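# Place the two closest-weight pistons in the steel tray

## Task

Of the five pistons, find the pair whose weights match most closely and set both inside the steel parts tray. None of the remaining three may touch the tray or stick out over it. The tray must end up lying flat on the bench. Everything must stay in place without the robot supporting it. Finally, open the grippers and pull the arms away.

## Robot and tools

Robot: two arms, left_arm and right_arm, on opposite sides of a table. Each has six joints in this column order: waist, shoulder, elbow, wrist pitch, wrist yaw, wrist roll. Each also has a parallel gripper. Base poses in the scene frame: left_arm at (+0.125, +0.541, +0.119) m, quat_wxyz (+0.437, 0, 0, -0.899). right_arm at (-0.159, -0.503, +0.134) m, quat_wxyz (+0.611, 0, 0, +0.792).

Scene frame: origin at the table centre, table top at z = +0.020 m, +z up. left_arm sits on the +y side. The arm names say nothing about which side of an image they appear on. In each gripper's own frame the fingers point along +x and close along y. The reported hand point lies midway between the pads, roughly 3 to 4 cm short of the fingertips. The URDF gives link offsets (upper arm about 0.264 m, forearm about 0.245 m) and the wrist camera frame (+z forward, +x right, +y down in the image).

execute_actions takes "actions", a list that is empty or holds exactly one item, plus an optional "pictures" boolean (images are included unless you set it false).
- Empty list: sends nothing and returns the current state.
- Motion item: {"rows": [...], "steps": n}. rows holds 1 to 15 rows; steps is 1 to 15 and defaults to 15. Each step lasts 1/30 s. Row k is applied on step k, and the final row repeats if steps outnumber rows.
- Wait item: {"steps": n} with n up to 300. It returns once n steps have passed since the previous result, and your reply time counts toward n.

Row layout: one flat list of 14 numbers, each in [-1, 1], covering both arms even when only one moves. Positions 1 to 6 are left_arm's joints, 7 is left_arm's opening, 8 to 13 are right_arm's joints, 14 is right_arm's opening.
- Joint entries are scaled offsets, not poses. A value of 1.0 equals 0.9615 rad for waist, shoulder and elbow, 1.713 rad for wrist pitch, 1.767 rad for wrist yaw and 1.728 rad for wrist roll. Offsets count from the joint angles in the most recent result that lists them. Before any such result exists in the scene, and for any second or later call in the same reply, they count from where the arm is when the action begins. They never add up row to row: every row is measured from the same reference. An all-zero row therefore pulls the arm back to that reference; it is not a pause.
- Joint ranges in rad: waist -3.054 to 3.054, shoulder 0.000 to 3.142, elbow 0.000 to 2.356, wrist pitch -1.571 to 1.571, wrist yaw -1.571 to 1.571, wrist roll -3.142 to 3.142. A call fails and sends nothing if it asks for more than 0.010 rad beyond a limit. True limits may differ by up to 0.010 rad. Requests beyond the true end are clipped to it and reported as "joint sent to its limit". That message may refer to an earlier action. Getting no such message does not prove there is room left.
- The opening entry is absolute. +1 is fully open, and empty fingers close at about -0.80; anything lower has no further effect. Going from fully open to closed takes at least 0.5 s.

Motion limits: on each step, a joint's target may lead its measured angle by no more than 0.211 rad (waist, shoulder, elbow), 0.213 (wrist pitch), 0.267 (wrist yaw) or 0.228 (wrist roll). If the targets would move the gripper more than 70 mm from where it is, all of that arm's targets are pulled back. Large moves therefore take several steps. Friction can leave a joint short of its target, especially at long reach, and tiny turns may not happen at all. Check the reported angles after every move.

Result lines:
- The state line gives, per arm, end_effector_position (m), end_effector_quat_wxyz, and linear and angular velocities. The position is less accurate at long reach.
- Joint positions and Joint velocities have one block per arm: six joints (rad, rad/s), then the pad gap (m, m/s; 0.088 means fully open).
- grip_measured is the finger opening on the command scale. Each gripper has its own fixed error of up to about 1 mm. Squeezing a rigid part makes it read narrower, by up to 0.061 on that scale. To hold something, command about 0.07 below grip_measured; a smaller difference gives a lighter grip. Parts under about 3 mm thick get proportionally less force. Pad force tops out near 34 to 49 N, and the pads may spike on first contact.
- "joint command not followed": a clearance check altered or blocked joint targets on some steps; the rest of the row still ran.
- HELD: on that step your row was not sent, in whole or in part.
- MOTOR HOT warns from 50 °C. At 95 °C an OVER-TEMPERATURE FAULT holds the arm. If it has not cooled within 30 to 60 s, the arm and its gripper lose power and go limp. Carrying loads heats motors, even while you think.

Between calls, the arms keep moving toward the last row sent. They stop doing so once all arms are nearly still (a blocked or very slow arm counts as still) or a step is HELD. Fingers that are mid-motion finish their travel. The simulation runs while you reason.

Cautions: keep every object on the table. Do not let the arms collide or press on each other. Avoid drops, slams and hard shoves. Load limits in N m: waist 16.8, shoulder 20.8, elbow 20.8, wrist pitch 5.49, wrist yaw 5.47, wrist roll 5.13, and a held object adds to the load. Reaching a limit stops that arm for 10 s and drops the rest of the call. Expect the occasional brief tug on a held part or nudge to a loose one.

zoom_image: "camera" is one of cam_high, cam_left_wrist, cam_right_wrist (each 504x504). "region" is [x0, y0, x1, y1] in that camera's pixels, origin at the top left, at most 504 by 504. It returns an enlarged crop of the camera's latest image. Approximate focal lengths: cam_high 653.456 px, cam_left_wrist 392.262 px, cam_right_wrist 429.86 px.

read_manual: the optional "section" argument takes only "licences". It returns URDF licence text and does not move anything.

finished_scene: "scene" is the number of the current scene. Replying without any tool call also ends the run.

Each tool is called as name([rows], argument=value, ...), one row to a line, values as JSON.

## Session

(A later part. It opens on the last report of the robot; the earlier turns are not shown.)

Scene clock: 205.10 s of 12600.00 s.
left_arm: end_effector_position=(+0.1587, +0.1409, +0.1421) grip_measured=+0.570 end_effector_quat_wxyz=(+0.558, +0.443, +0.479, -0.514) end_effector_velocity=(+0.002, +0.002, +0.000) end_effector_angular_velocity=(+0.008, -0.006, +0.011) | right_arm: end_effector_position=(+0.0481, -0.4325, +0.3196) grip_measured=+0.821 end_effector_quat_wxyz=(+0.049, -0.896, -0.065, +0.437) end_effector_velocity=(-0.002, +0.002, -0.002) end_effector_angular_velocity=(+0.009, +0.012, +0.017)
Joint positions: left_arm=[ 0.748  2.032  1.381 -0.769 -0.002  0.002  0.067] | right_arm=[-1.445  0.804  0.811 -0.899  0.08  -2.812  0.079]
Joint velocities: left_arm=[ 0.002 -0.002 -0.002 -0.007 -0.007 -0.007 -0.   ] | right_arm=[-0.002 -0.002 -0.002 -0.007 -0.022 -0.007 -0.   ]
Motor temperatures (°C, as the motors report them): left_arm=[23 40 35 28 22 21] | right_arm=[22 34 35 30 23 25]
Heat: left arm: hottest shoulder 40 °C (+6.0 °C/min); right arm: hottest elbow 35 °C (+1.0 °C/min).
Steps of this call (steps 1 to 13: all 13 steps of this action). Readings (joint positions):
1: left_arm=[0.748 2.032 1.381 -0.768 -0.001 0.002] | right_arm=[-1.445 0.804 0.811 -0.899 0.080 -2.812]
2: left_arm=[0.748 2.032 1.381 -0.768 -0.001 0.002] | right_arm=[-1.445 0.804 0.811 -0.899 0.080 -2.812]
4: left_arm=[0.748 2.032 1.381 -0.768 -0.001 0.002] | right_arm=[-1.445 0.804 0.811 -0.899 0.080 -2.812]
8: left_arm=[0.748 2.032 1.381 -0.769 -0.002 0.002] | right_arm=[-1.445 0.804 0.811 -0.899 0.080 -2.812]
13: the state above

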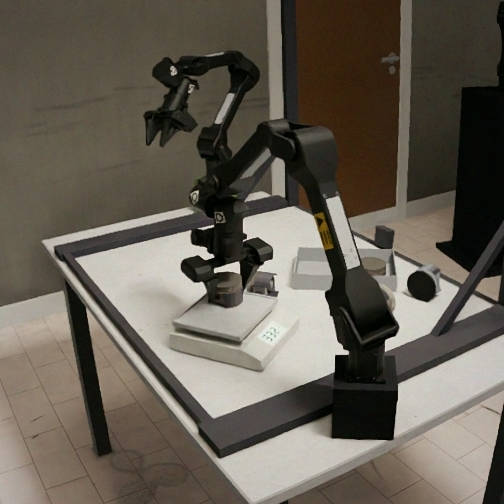

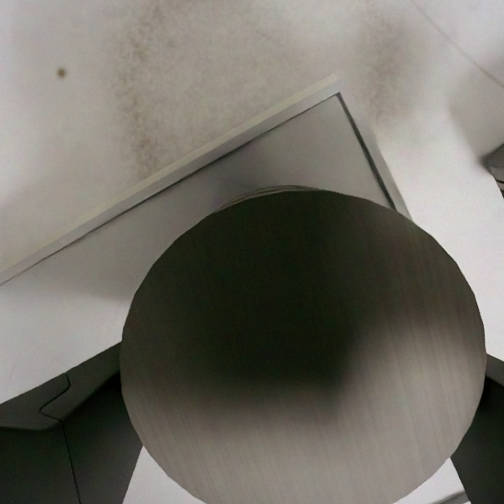

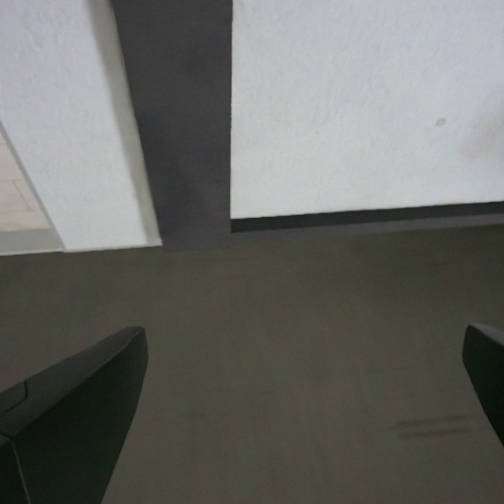

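execute_actions([
  {"rows":[[0,0,0.02,-0.011,0,0,0.49,0,0,0,0,0,0,0.82],[0,0,0.05,-0.028,0,0,0.49,0,0,0,0,0,0,0.82],[0,0,0.08,-0.045,0,0,0.49,0,0,0,0,0,0,0.82],[0,0,0.11,-0.062,0,0,0.49,0,0,0,0,0,0,0.82],[0,0,0.14,-0.078,0,0,0.49,0,0,0,0,0,0,0.82],[0,0,0.17,-0.095,0,0,0.49,0,0,0,0,0,0,0.82],[0,0,0.2,-0.112,0,0,0.49,0,0,0,0,0,0,0.82],[0,0,0.23,-0.128,0,0,0.49,0,0,0,0,0,0,0.82],[0,0,0.25,-0.14,0,0,0.49,0,0,0,0,0,0,0.82]],"steps":15},
], pictures=false)

execute_actions([
  {"rows":[[-0.03,0.02,0.03,0,0,0,0.49,0,0,0,0,0,0,0.82],[-0.07,0.05,0.07,-0.01,0,0,0.49,0,0,0,0,0,0,0.82],[-0.115,0.085,0.115,-0.015,0,0,0.49,0,0,0,0,0,0,0.82],[-0.16,0.12,0.16,-0.02,0,0,0.49,0,0,0,0,0,0,0.82],[-0.21,0.155,0.21,-0.025,0,0,0.49,0,0,0,0,0,0,0.82],[-0.255,0.19,0.255,-0.03,0,0,0.49,0,0,0,0,0,0,0.82],[-0.3,0.225,0.3,-0.035,0,0,0.49,0,0,0,0,0,0,0.82],[-0.35,0.26,0.35,-0.04,0,0,0.49,0,0,0,0,0,0,0.82],[-0.395,0.295,0.395,-0.045,0,0,0.49,0,0,0,0,0,0,0.82],[-0.44,0.33,0.44,-0.05,0,0,0.49,0,0,0,0,0,0,0.82],[-0.49,0.365,0.49,-0.055,0,0,0.49,0,0,0,0,0,0,0.82],[-0.535,0.4,0.535,-0.06,0,0,0.49,0,0,0,0,0,0,0.82],[-0.58,0.435,0.58,-0.065,0,0,0.49,0,0,0,0,0,0,0.82],[-0.61,0.46,0.62,-0.07,0,0,0.49,0,0,0,0,0,0,0.82],[-0.632,0.48,0.66,-0.07,0,0,0.49,0,0,0,0,0,0,0.82]],"steps":15},
], pictures=false)

execute_actions([
  {"steps":20},
])

Scene clock: 215.73 s of 12600.00 s.
left_arm: end_effector_position=(+0.1600, +0.1250, +0.1972) grip_measured=+0.570 end_effector_quat_wxyz=(+0.557, +0.444, +0.480, -0.513) end_effector_velocity=(-0.005, +0.038, -0.006) end_effector_angular_velocity=(+0.172, +0.025, +0.018) | right_arm: end_effector_position=(+0.0481, -0.4325, +0.3196) grip_measured=+0.821 end_effector_quat_wxyz=(+0.049, -0.896, -0.065, +0.437) end_effector_velocity=(-0.002, -0.000, -0.002) end_effector_angular_velocity=(-0.011, +0.005, +0.019)
Joint positions: left_arm=[ 0.748  2.032  1.61  -1.002 -0.002  0.002  0.067] | right_arm=[-1.445  0.804  0.811 -0.899  0.08  -2.812  0.079]
Joint velocities: left_arm=[-0.002 -0.002 -0.007 -0.168  0.007 -0.022 -0.   ] | right_arm=[-0.002 -0.002 -0.002 -0.007 -0.007 -0.022 -0.   ]
Motor temperatures (°C, as the motors report them): left_arm=[23 40 35 28 22 21] | right_arm=[22 34 35 30 23 25]
Heat: left arm: hottest shoulder 40 °C (+6.1 °C/min); right arm: hottest elbow 35 °C (+0.0 °C/min).
Steps of this call (steps 1 to 15: the robot went on to your last target; steps 16 to 90: nothing new was sent; then 7.13 s passed at rest; steps 91 to 105: all 15 steps of this action). Readings (joint positions):
91: left_arm=[0.748 2.032 1.383 -0.771 -0.002 0.002] | right_arm=[-1.445 0.804 0.811 -0.899 0.080 -2.812]
92: left_arm=[0.748 2.032 1.391 -0.783 -0.002 0.002] | right_arm=[-1.445 0.804 0.811 -0.899 0.080 -2.812]
94: left_arm=[0.748 2.032 1.419 -0.828 -0.002 0.002] | right_arm=[-1.445 0.804 0.811 -0.899 0.080 -2.812]
98: left_arm=[0.748 2.032 1.521 -0.925 -0.002 0.002] | right_arm=[-1.445 0.804 0.811 -0.899 0.080 -2.812]
105: the state above

Scene clock: 216.23 s of 12600.00 s.
left_arm: end_effector_position=(-0.0631, +0.0761, +0.1785) grip_measured=+0.570 end_effector_quat_wxyz=(+0.431, +0.532, +0.354, -0.637) end_effector_velocity=(-0.608, +0.040, -0.072) end_effector_angular_velocity=(-0.094, +0.060, -1.157) | right_arm: end_effector_position=(+0.0481, -0.4325, +0.3196) grip_measured=+0.821 end_effector_quat_wxyz=(+0.049, -0.896, -0.065, +0.437) end_effector_velocity=(-0.002, -0.000, -0.002) end_effector_angular_velocity=(-0.002, +0.008, +0.008)
Joint positions: left_arm=[ 0.278  2.372  2.081 -1.095 -0.006  0.002  0.067] | right_arm=[-1.445  0.804  0.811 -0.899  0.08  -2.812  0.079]
Joint velocities: left_arm=[-1.145  0.886  1.253 -0.256  0.022  0.007  0.   ] | right_arm=[-0.002 -0.002 -0.002 -0.007 -0.007 -0.007  0.   ]
Motor temperatures (°C, as the motors report them): left_arm=[23 40 35 28 22 21] | right_arm=[22 34 35 30 23 25]
Heat: left arm: hottest shoulder 40 °C (+6.0 °C/min); right arm: hottest elbow 35 °C (+0.0 °C/min).
Steps of this call (steps 1 to 15: all 15 steps of this action). Readings (joint positions):
1: left_arm=[0.747 2.033 1.611 -1.006 -0.003 0.002] | right_arm=[-1.445 0.804 0.811 -0.899 0.080 -2.812]
2: left_arm=[0.742 2.041 1.620 -1.013 -0.005 0.002] | right_arm=[-1.445 0.804 0.811 -0.899 0.080 -2.812]
4: left_arm=[0.706 2.075 1.672 -1.025 -0.011 0.002] | right_arm=[-1.445 0.804 0.811 -0.899 0.080 -2.812]
8: left_arm=[0.560 2.175 1.817 -1.043 -0.009 0.002] | right_arm=[-1.445 0.804 0.811 -0.899 0.080 -2.812]
15: the state above

Scene clock: 216.90 s of 12600.00 s.
left_arm: end_effector_position=(-0.1351, +0.0860, +0.1691) grip_measured=+0.570 end_effector_quat_wxyz=(+0.389, +0.548, +0.316, -0.670) end_effector_velocity=(-0.010, +0.004, +0.003) end_effector_angular_velocity=(-0.015, -0.001, -0.028) | right_arm: end_effector_position=(+0.0481, -0.4325, +0.3196) grip_measured=+0.821 end_effector_quat_wxyz=(+0.049, -0.896, -0.065, +0.437) end_effector_velocity=(-0.003, +0.002, -0.004) end_effector_angular_velocity=(+0.007, +0.017, +0.017)
Joint positions: left_arm=[ 0.145  2.479  2.232 -1.121 -0.002  0.002  0.067] | right_arm=[-1.445  0.804  0.811 -0.899  0.08  -2.812  0.079]
Joint velocities: left_arm=[-0.022 -0.007 -0.002  0.007 -0.007  0.007 -0.   ] | right_arm=[-0.002 -0.002 -0.007 -0.007 -0.022 -0.007 -0.   ]
Motor temperatures (°C, as the motors report them): left_arm=[23 40 35 28 22 21] | right_arm=[22 34 35 30 23 25]
Heat: left arm: hottest shoulder 40 °C (+6.1 °C/min); right arm: hottest elbow 35 °C (+0.0 °C/min).
Steps of this call (steps 1 to 20: the robot went on to your last target). Readings (joint positions):
1: left_arm=[0.240 2.403 2.123 -1.102 -0.006 0.002] | right_arm=[-1.445 0.804 0.811 -0.899 0.080 -2.812]
2: left_arm=[0.204 2.429 2.160 -1.103 -0.004 0.002] | right_arm=[-1.445 0.804 0.811 -0.899 0.080 -2.812]
4: left_arm=[0.145 2.461 2.202 -1.110 0.004 0.002] | right_arm=[-1.445 0.804 0.811 -0.899 0.080 -2.812]
8: left_arm=[0.107 2.479 2.222 -1.120 0.006 0.002] | right_arm=[-1.445 0.804 0.811 -0.899 0.080 -2.812]
20: the state above

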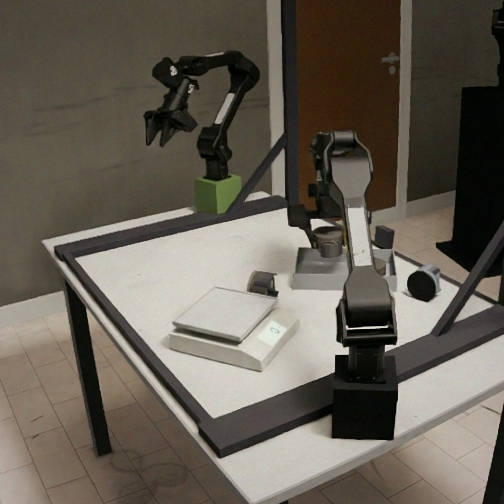

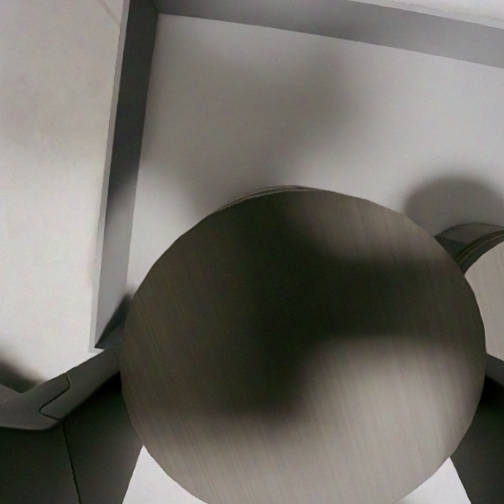

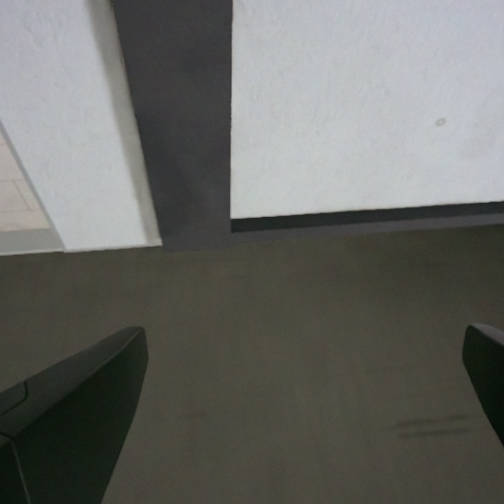

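execute_actions([
  {"rows":[[0,0.015,0.025,0.004,0,0,0.49,0,0,0,0,0,0,0.82],[0,0.03,0.05,0.008,0,0,0.49,0,0,0,0,0,0,0.82],[0,0.045,0.075,0.012,0,0,0.49,0,0,0,0,0,0,0.82],[0,0.06,0.1,0.016,0,0,0.49,0,0,0,0,0,0,0.82],[0,0.075,0.1,0.02,0,0,0.49,0,0,0,0,0,0,0.82],[0,0.09,0.1,0.024,0,0,0.49,0,0,0,0,0,0,0.82],[0,0.105,0.1,0.028,0,0,0.49,0,0,0,0,0,0,0.82],[0,0.12,0.1,0.032,0,0,0.49,0,0,0,0,0,0,0.82],[0,0.135,0.1,0.036,0,0,0.49,0,0,0,0,0,0,0.82],[0,0.15,0.1,0.04,0,0,0.49,0,0,0,0,0,0,0.82],[0,0.165,0.1,0.044,0,0,0.49,0,0,0,0,0,0,0.82],[0,0.18,0.1,0.047,0,0,0.49,0,0,0,0,0,0,0.82],[0,0.19,0.1,0.047,0,0,0.49,0,0,0,0,0,0,0.82]],"steps":15},
], pictures=false)

execute_actions([
  {"steps":10},
], pictures=false)

execute_actions([
  {"rows":[[0,0,-0.01,0,0,0,0.49,0,0,0,0,0,0,0.82],[0,0,-0.017,0,0,0,0.49,0,0,0,0,0,0,0.82],[0,0,-0.024,0,0,0,0.49,0,0,0,0,0,0,0.82],[0,0,-0.031,0,0,0,0.49,0,0,0,0,0,0,0.82],[0,0,-0.038,0,0,0,0.49,0,0,0,0,0,0,0.82],[0,0,-0.045,0,0,0,0.49,0,0,0,0,0,0,0.82]],"steps":15},
])

Scene clock: 226.57 s of 12600.00 s.
left_arm: end_effector_position=(-0.1471, +0.0666, +0.1172) grip_measured=+0.570 end_effector_quat_wxyz=(+0.389, +0.547, +0.315, -0.671) end_effector_velocity=(+0.022, +0.034, -0.193) end_effector_angular_velocity=(+0.314, -0.204, +0.009) | right_arm: end_effector_position=(+0.0481, -0.4325, +0.3196) grip_measured=+0.821 end_effector_quat_wxyz=(+0.049, -0.896, -0.065, +0.437) end_effector_velocity=(+0.002, -0.001, +0.002) end_effector_angular_velocity=(-0.005, -0.015, -0.001)
Joint positions: left_arm=[ 0.143  2.636  2.32  -1.049 -0.002  0.002  0.067] | right_arm=[-1.445  0.804  0.811 -0.899  0.08  -2.812  0.079]
Joint velocities: left_arm=[-0.002  0.364 -0.002 -0.007 -0.022 -0.007 -0.   ] | right_arm=[-0.002 -0.002  0.002  0.007  0.007 -0.007 -0.   ]
Motor temperatures (°C, as the motors report them): left_arm=[23 41 36 28 22 21] | right_arm=[22 33 35 30 23 25]
Heat: left arm: hottest shoulder 41 °C (+7.0 °C/min); right arm: hottest elbow 35 °C (+0.0 °C/min).
Steps of this call (steps 1 to 15: the robot went on to your last target; steps 16 to 90: nothing new was sent; then 6.17 s passed at rest; steps 91 to 105: all 15 steps of this action). Readings (joint positions):
91: left_arm=[0.143 2.479 2.233 -1.121 -0.002 0.002] | right_arm=[-1.445 0.804 0.811 -0.899 0.080 -2.812]
92: left_arm=[0.143 2.482 2.240 -1.121 -0.002 0.002] | right_arm=[-1.445 0.804 0.811 -0.899 0.080 -2.812]
94: left_arm=[0.143 2.498 2.270 -1.113 -0.002 0.002] | right_arm=[-1.445 0.804 0.811 -0.899 0.080 -2.812]
98: left_arm=[0.143 2.537 2.314 -1.082 -0.002 0.002] | right_arm=[-1.445 0.804 0.811 -0.899 0.080 -2.812]
105: the state above

Scene clock: 226.90 s of 12600.00 s.
left_arm: end_effector_position=(-0.1469, +0.0670, +0.1059) grip_measured=+0.570 end_effector_quat_wxyz=(+0.386, +0.551, +0.317, -0.668) end_effector_velocity=(+0.001, -0.002, +0.001) end_effector_angular_velocity=(-0.016, -0.014, +0.009) | right_arm: end_effector_position=(+0.0481, -0.4325, +0.3196) grip_measured=+0.821 end_effector_quat_wxyz=(+0.049, -0.896, -0.065, +0.437) end_effector_velocity=(-0.002, -0.000, -0.002) end_effector_angular_velocity=(-0.002, +0.008, +0.008)
Joint positions: left_arm=[ 0.143  2.66   2.322 -1.041 -0.002  0.002  0.067] | right_arm=[-1.445  0.804  0.811 -0.899  0.08  -2.812  0.079]
Joint velocities: left_arm=[-0.002 -0.002 -0.002  0.007 -0.022 -0.007 -0.   ] | right_arm=[-0.002 -0.002 -0.002 -0.007 -0.007 -0.007 -0.   ]
Motor temperatures (°C, as the motors report them): left_arm=[23 41 36 28 22 21] | right_arm=[22 33 35 30 23 25]
Heat: left arm: hottest shoulder 41 °C (+7.1 °C/min); right arm: hottest elbow 35 °C (+0.0 °C/min).
Steps of this call (steps 1 to 10: the robot went on to your last target). Readings (joint positions):
1: left_arm=[0.143 2.647 2.320 -1.049 -0.002 0.002] | right_arm=[-1.445 0.804 0.811 -0.899 0.080 -2.812]
2: left_arm=[0.143 2.655 2.320 -1.049 -0.002 0.002] | right_arm=[-1.445 0.804 0.811 -0.899 0.080 -2.812]
4: left_arm=[0.143 2.660 2.320 -1.047 -0.002 0.002] | right_arm=[-1.445 0.804 0.811 -0.899 0.080 -2.812]
8: left_arm=[0.143 2.660 2.322 -1.041 -0.002 0.002] | right_arm=[-1.445 0.804 0.811 -0.899 0.080 -2.812]
10: the state above

Scene clock: 227.40 s of 12600.00 s.
left_arm: end_effector_position=(-0.1426, +0.0746, +0.0955) grip_measured=+0.570 end_effector_quat_wxyz=(+0.381, +0.563, +0.324, -0.658) end_effector_velocity=(+0.001, +0.002, +0.000) end_effector_angular_velocity=(+0.003, -0.009, +0.006) | right_arm: end_effector_position=(+0.0481, -0.4325, +0.3196) grip_measured=+0.821 end_effector_quat_wxyz=(+0.049, -0.896, -0.065, +0.437) end_effector_velocity=(-0.002, +0.001, -0.002) end_effector_angular_velocity=(-0.002, +0.008, +0.013)
Joint positions: left_arm=[ 0.143  2.66   2.286 -1.041 -0.002  0.002  0.067] | right_arm=[-1.445  0.804  0.811 -0.899  0.08  -2.812  0.079]
Joint velocities: left_arm=[-0.002 -0.002 -0.002 -0.007 -0.007 -0.007 -0.   ] | right_arm=[ 0.002 -0.002 -0.002 -0.007 -0.007 -0.007 -0.   ]
Motor temperatures (°C, as the motors report them): left_arm=[23 41 36 28 22 21] | right_arm=[22 33 35 30 23 25]
Heat: left arm: hottest shoulder 41 °C (+7.1 °C/min); right arm: hottest elbow 35 °C (+0.0 °C/min).
Steps of this call (steps 1 to 15: all 15 steps of this action). Readings (joint positions):
1: left_arm=[0.143 2.660 2.322 -1.041 -0.002 0.002] | right_arm=[-1.445 0.804 0.811 -0.899 0.080 -2.812]
2: left_arm=[0.143 2.660 2.319 -1.041 -0.002 0.002] | right_arm=[-1.445 0.804 0.811 -0.899 0.080 -2.812]
4: left_arm=[0.143 2.660 2.311 -1.041 -0.002 0.002] | right_arm=[-1.445 0.804 0.811 -0.899 0.080 -2.812]
8: left_arm=[0.143 2.660 2.295 -1.041 -0.002 0.002] | right_arm=[-1.445 0.804 0.811 -0.899 0.080 -2.812]
15: the state above

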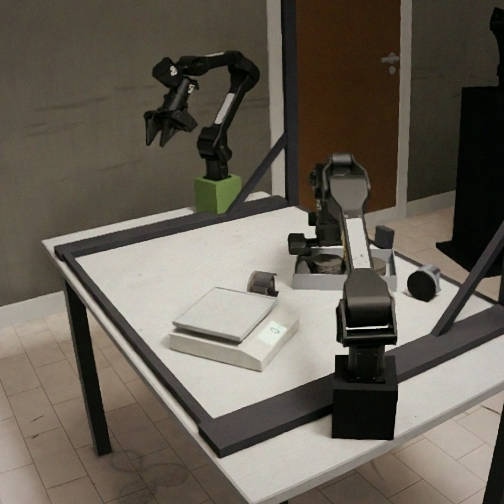

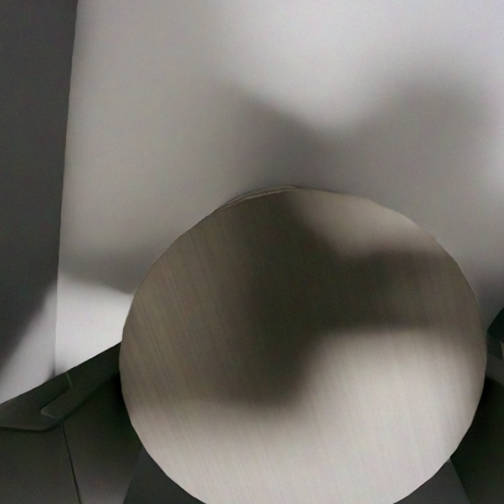

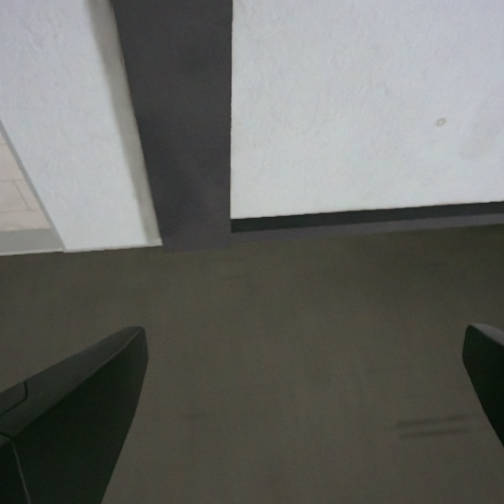

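execute_actions([
  {"rows":[[0,0,-0.01,0.003,0,0,0.49,0,0,0,0,0,0,0.82],[0,0,-0.017,0.006,0,0,0.49,0,0,0,0,0,0,0.82],[0,0,-0.024,0.009,0,0,0.49,0,0,0,0,0,0,0.82],[0,0,-0.032,0.013,0,0,0.49,0,0,0,0,0,0,0.82]],"steps":12},
], pictures=false)

Scene clock: 230.63 s of 12600.00 s.
left_arm: end_effector_position=(-0.1422, +0.0750, +0.0914) grip_measured=+0.570 end_effector_quat_wxyz=(+0.381, +0.563, +0.324, -0.658) end_effector_velocity=(-0.001, +0.004, -0.001) end_effector_angular_velocity=(+0.016, +0.003, +0.018) | right_arm: end_effector_position=(+0.0481, -0.4325, +0.3196) grip_measured=+0.821 end_effector_quat_wxyz=(+0.049, -0.896, -0.065, +0.437) end_effector_velocity=(-0.002, -0.000, -0.002) end_effector_angular_velocity=(-0.002, +0.008, +0.008)
Joint positions: left_arm=[ 0.143  2.66   2.269 -1.024 -0.003  0.002  0.067] | right_arm=[-1.445  0.804  0.811 -0.899  0.08  -2.812  0.079]
Joint velocities: left_arm=[-0.002 -0.002 -0.007 -0.007  0.007 -0.022 -0.   ] | right_arm=[-0.002 -0.002 -0.002 -0.007 -0.007 -0.007 -0.   ]
Motor temperatures (°C, as the motors report them): left_arm=[23 42 36 28 22 21] | right_arm=[22 33 35 30 23 25]
Heat: left arm: hottest shoulder 42 °C (+8.0 °C/min); right arm: hottest elbow 35 °C (+0.0 °C/min).
Steps of this call (steps 1 to 15: the robot went on to your last target; steps 16 to 85: nothing new was sent; steps 86 to 97: all 12 steps of this action). Readings (joint positions):
86: left_arm=[0.143 2.660 2.285 -1.041 -0.002 0.002] | right_arm=[-1.445 0.804 0.811 -0.899 0.080 -2.812]
87: left_arm=[0.143 2.660 2.283 -1.040 -0.002 0.002] | right_arm=[-1.445 0.804 0.811 -0.899 0.080 -2.812]
89: left_arm=[0.143 2.660 2.276 -1.032 -0.002 0.002] | right_arm=[-1.445 0.804 0.811 -0.899 0.080 -2.812]
93: left_arm=[0.143 2.660 2.270 -1.025 -0.003 0.002] | right_arm=[-1.445 0.804 0.811 -0.899 0.080 -2.812]
97: the state above

execute_actions([
  {"rows":[[0,0,0,0,0,0,0.58,0,0,0,0,0,0,0.82],[0,0,0,0,0,0,0.66,0,0,0,0,0,0,0.82],[0,0,0,0,0,0,0.75,0,0,0,0,0,0,0.82],[0,0,0,0,0,0,0.85,0,0,0,0,0,0,0.82],[0,0,0,0,0,0,0.85,0,0,0,0,0,0,0.82],[0,0,0,0,0,0,0.85,0,0,0,0,0,0,0.82],[0,0,0,0,0,0,0.85,0,0,0,0,0,0,0.82],[0,-0.03,0,-0.015,0,0,0.85,0,0,0,0,0,0,0.82],[0,-0.06,0,-0.03,0,0,0.85,0,0,0,0,0,0,0.82],[0,-0.09,0,-0.045,0,0,0.85,0,0,0,0,0,0,0.82],[0,-0.13,0,-0.065,0,0,0.85,0,0,0,0,0,0,0.82],[0,-0.17,0,-0.085,0,0,0.85,0,0,0,0,0,0,0.82],[0,-0.2,0,-0.1,0,0,0.85,0,0,0,0,0,0,0.82]],"steps":15},
], pictures=false)

execute_actions([
  {"rows":[[0,-0.1,0,-0.02,0,0,0.85,0,0,0,0,0,0,0.82],[0,-0.15,-0.03,-0.02,0,0,0.85,0,0,0,0,0,0,0.82],[0,-0.2,-0.08,-0.02,0,0,0.85,0,0,0,0,0,0,0.82],[0,-0.9,-0.7,-0.02,0,0,0.85,0,0,0,0,0,0,0.82]],"steps":15},
], pictures=false)

execute_actions([
  {"steps":20},
])

Scene clock: 239.80 s of 12600.00 s.
left_arm: end_effector_position=(-0.1327, +0.0914, +0.1494) grip_measured=+0.845 end_effector_quat_wxyz=(+0.377, +0.571, +0.328, -0.652) end_effector_velocity=(-0.015, -0.025, +0.403) end_effector_angular_velocity=(-0.590, +0.332, +0.006) | right_arm: end_effector_position=(+0.0481, -0.4325, +0.3196) grip_measured=+0.821 end_effector_quat_wxyz=(+0.049, -0.896, -0.065, +0.437) end_effector_velocity=(-0.001, -0.003, -0.001) end_effector_angular_velocity=(-0.014, +0.002, -0.017)
Joint positions: left_arm=[ 0.143  2.535  2.267 -1.168 -0.003  0.002  0.08 ] | right_arm=[-1.445  0.804  0.811 -0.899  0.08  -2.812  0.079]
Joint velocities: left_arm=[-0.002 -0.818 -0.002 -0.139 -0.007 -0.007  0.001] | right_arm=[ 0.002 -0.002 -0.002 -0.007  0.022  0.007 -0.   ]
Motor temperatures (°C, as the motors report them): left_arm=[23 44 35 28 22 21] | right_arm=[22 33 35 30 23 25]
Heat: left arm: hottest shoulder 44 °C (+9.1 °C/min); right arm: hottest elbow 35 °C (+0.0 °C/min).
Steps of this call (steps 1 to 15: the robot went on to your last target; steps 16 to 90: nothing new was sent; then 5.67 s passed at rest; steps 91 to 105: all 15 steps of this action). Readings (joint positions):
91: left_arm=[0.143 2.660 2.269 -1.024 -0.003 0.002] | right_arm=[-1.445 0.804 0.811 -0.899 0.080 -2.812]
92: left_arm=[0.143 2.660 2.269 -1.024 -0.003 0.002] | right_arm=[-1.445 0.804 0.811 -0.899 0.080 -2.812]
94: left_arm=[0.143 2.660 2.269 -1.023 -0.003 0.002] | right_arm=[-1.445 0.804 0.811 -0.899 0.080 -2.812]
98: left_arm=[0.143 2.660 2.269 -1.026 -0.003 0.002] | right_arm=[-1.445 0.804 0.811 -0.899 0.080 -2.812]
105: the state above

Scene clock: 240.30 s of 12600.00 s.
left_arm: end_effector_position=(-0.0587, +0.2202, +0.3039) grip_measured=+0.847 end_effector_quat_wxyz=(+0.396, +0.531, +0.305, -0.684) end_effector_velocity=(+0.070, +0.121, +0.298) end_effector_angular_velocity=(-0.735, +0.412, -0.008) | right_arm: end_effector_position=(+0.0481, -0.4325, +0.3196) grip_measured=+0.821 end_effector_quat_wxyz=(+0.049, -0.896, -0.065, +0.437) end_effector_velocity=(-0.002, -0.000, -0.002) end_effector_angular_velocity=(-0.002, +0.008, +0.008)
Joint positions: left_arm=[ 0.143  1.743  1.633 -1.209 -0.003  0.002  0.081] | right_arm=[-1.445  0.804  0.811 -0.899  0.08  -2.812  0.079]
Joint velocities: left_arm=[-0.002 -1.121 -0.315  0.037 -0.007  0.007 -0.   ] | right_arm=[-0.002 -0.002 -0.002 -0.007 -0.007 -0.007 -0.   ]
Motor temperatures (°C, as the motors report them): left_arm=[23 45 35 28 22 21] | right_arm=[22 33 35 30 23 25]
Heat: left arm: hottest shoulder 45 °C (+10.1 °C/min); right arm: hottest elbow 35 °C (+0.0 °C/min).
Steps of this call (steps 1 to 15: all 15 steps of this action). Readings (joint positions):
1: left_arm=[0.143 2.506 2.267 -1.173 -0.003 0.002] | right_arm=[-1.445 0.804 0.811 -0.899 0.080 -2.812]
2: left_arm=[0.143 2.473 2.266 -1.181 -0.003 0.002] | right_arm=[-1.445 0.804 0.811 -0.899 0.080 -2.812]
4: left_arm=[0.143 2.384 2.206 -1.177 -0.003 0.002] | right_arm=[-1.445 0.804 0.811 -0.899 0.080 -2.812]
8: left_arm=[0.143 2.140 1.958 -1.200 -0.003 0.002] | right_arm=[-1.445 0.804 0.811 -0.899 0.080 -2.812]
15: the state above

Scene clock: 240.97 s of 12600.00 s.
left_arm: end_effector_position=(-0.0532, +0.2297, +0.3221) grip_measured=+0.847 end_effector_quat_wxyz=(+0.405, +0.512, +0.294, -0.698) end_effector_velocity=(-0.000, -0.001, -0.001) end_effector_angular_velocity=(-0.009, -0.011, -0.021) | right_arm: end_effector_position=(+0.0481, -0.4325, +0.3196) grip_measured=+0.821 end_effector_quat_wxyz=(+0.049, -0.896, -0.065, +0.437) end_effector_velocity=(-0.002, -0.000, -0.002) end_effector_angular_velocity=(+0.007, +0.010, -0.004)
Joint positions: left_arm=[ 0.143  1.664  1.604 -1.203 -0.003  0.002  0.081] | right_arm=[-1.445  0.804  0.811 -0.899  0.08  -2.812  0.079]
Joint velocities: left_arm=[-0.002  0.002 -0.002  0.007 -0.007  0.022  0.   ] | right_arm=[-0.002 -0.002 -0.002 -0.007 -0.007  0.007 -0.   ]
Motor temperatures (°C, as the motors report them): left_arm=[23 44 35 28 22 21] | right_arm=[22 33 35 30 23 25]
Heat: left arm: hottest shoulder 44 °C (+9.1 °C/min); right arm: hottest elbow 35 °C (+0.0 °C/min).
Steps of this call (steps 1 to 20: the robot went on to your last target). Readings (joint positions):
1: left_arm=[0.143 1.712 1.627 -1.206 -0.003 0.002] | right_arm=[-1.445 0.804 0.811 -0.899 0.080 -2.812]
2: left_arm=[0.143 1.688 1.625 -1.204 -0.003 0.002] | right_arm=[-1.445 0.804 0.811 -0.899 0.080 -2.812]
4: left_arm=[0.143 1.665 1.622 -1.203 -0.003 0.002] | right_arm=[-1.445 0.804 0.811 -0.899 0.080 -2.812]
8: left_arm=[0.143 1.664 1.607 -1.203 -0.003 0.002] | right_arm=[-1.445 0.804 0.811 -0.899 0.080 -2.812]
20: the state above

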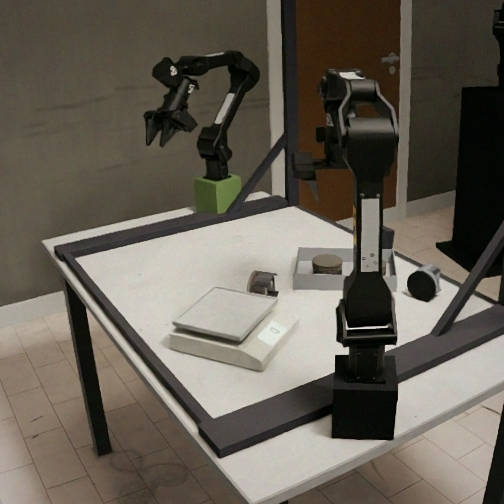

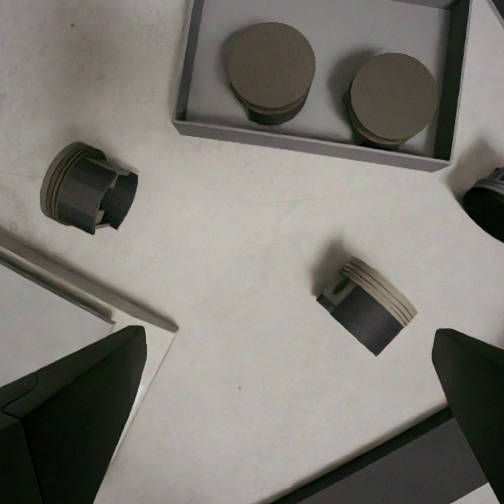

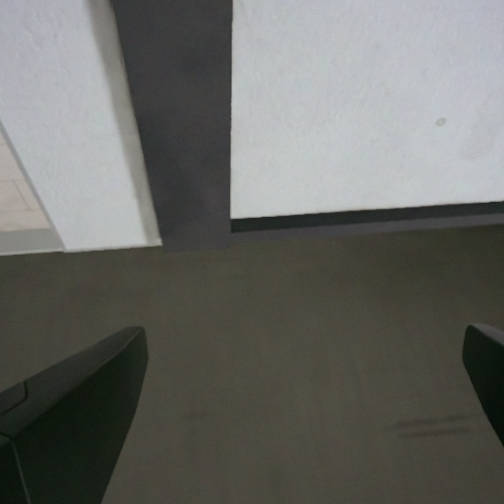

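finished_scene(scene=2)

The scene is finished: the task was done.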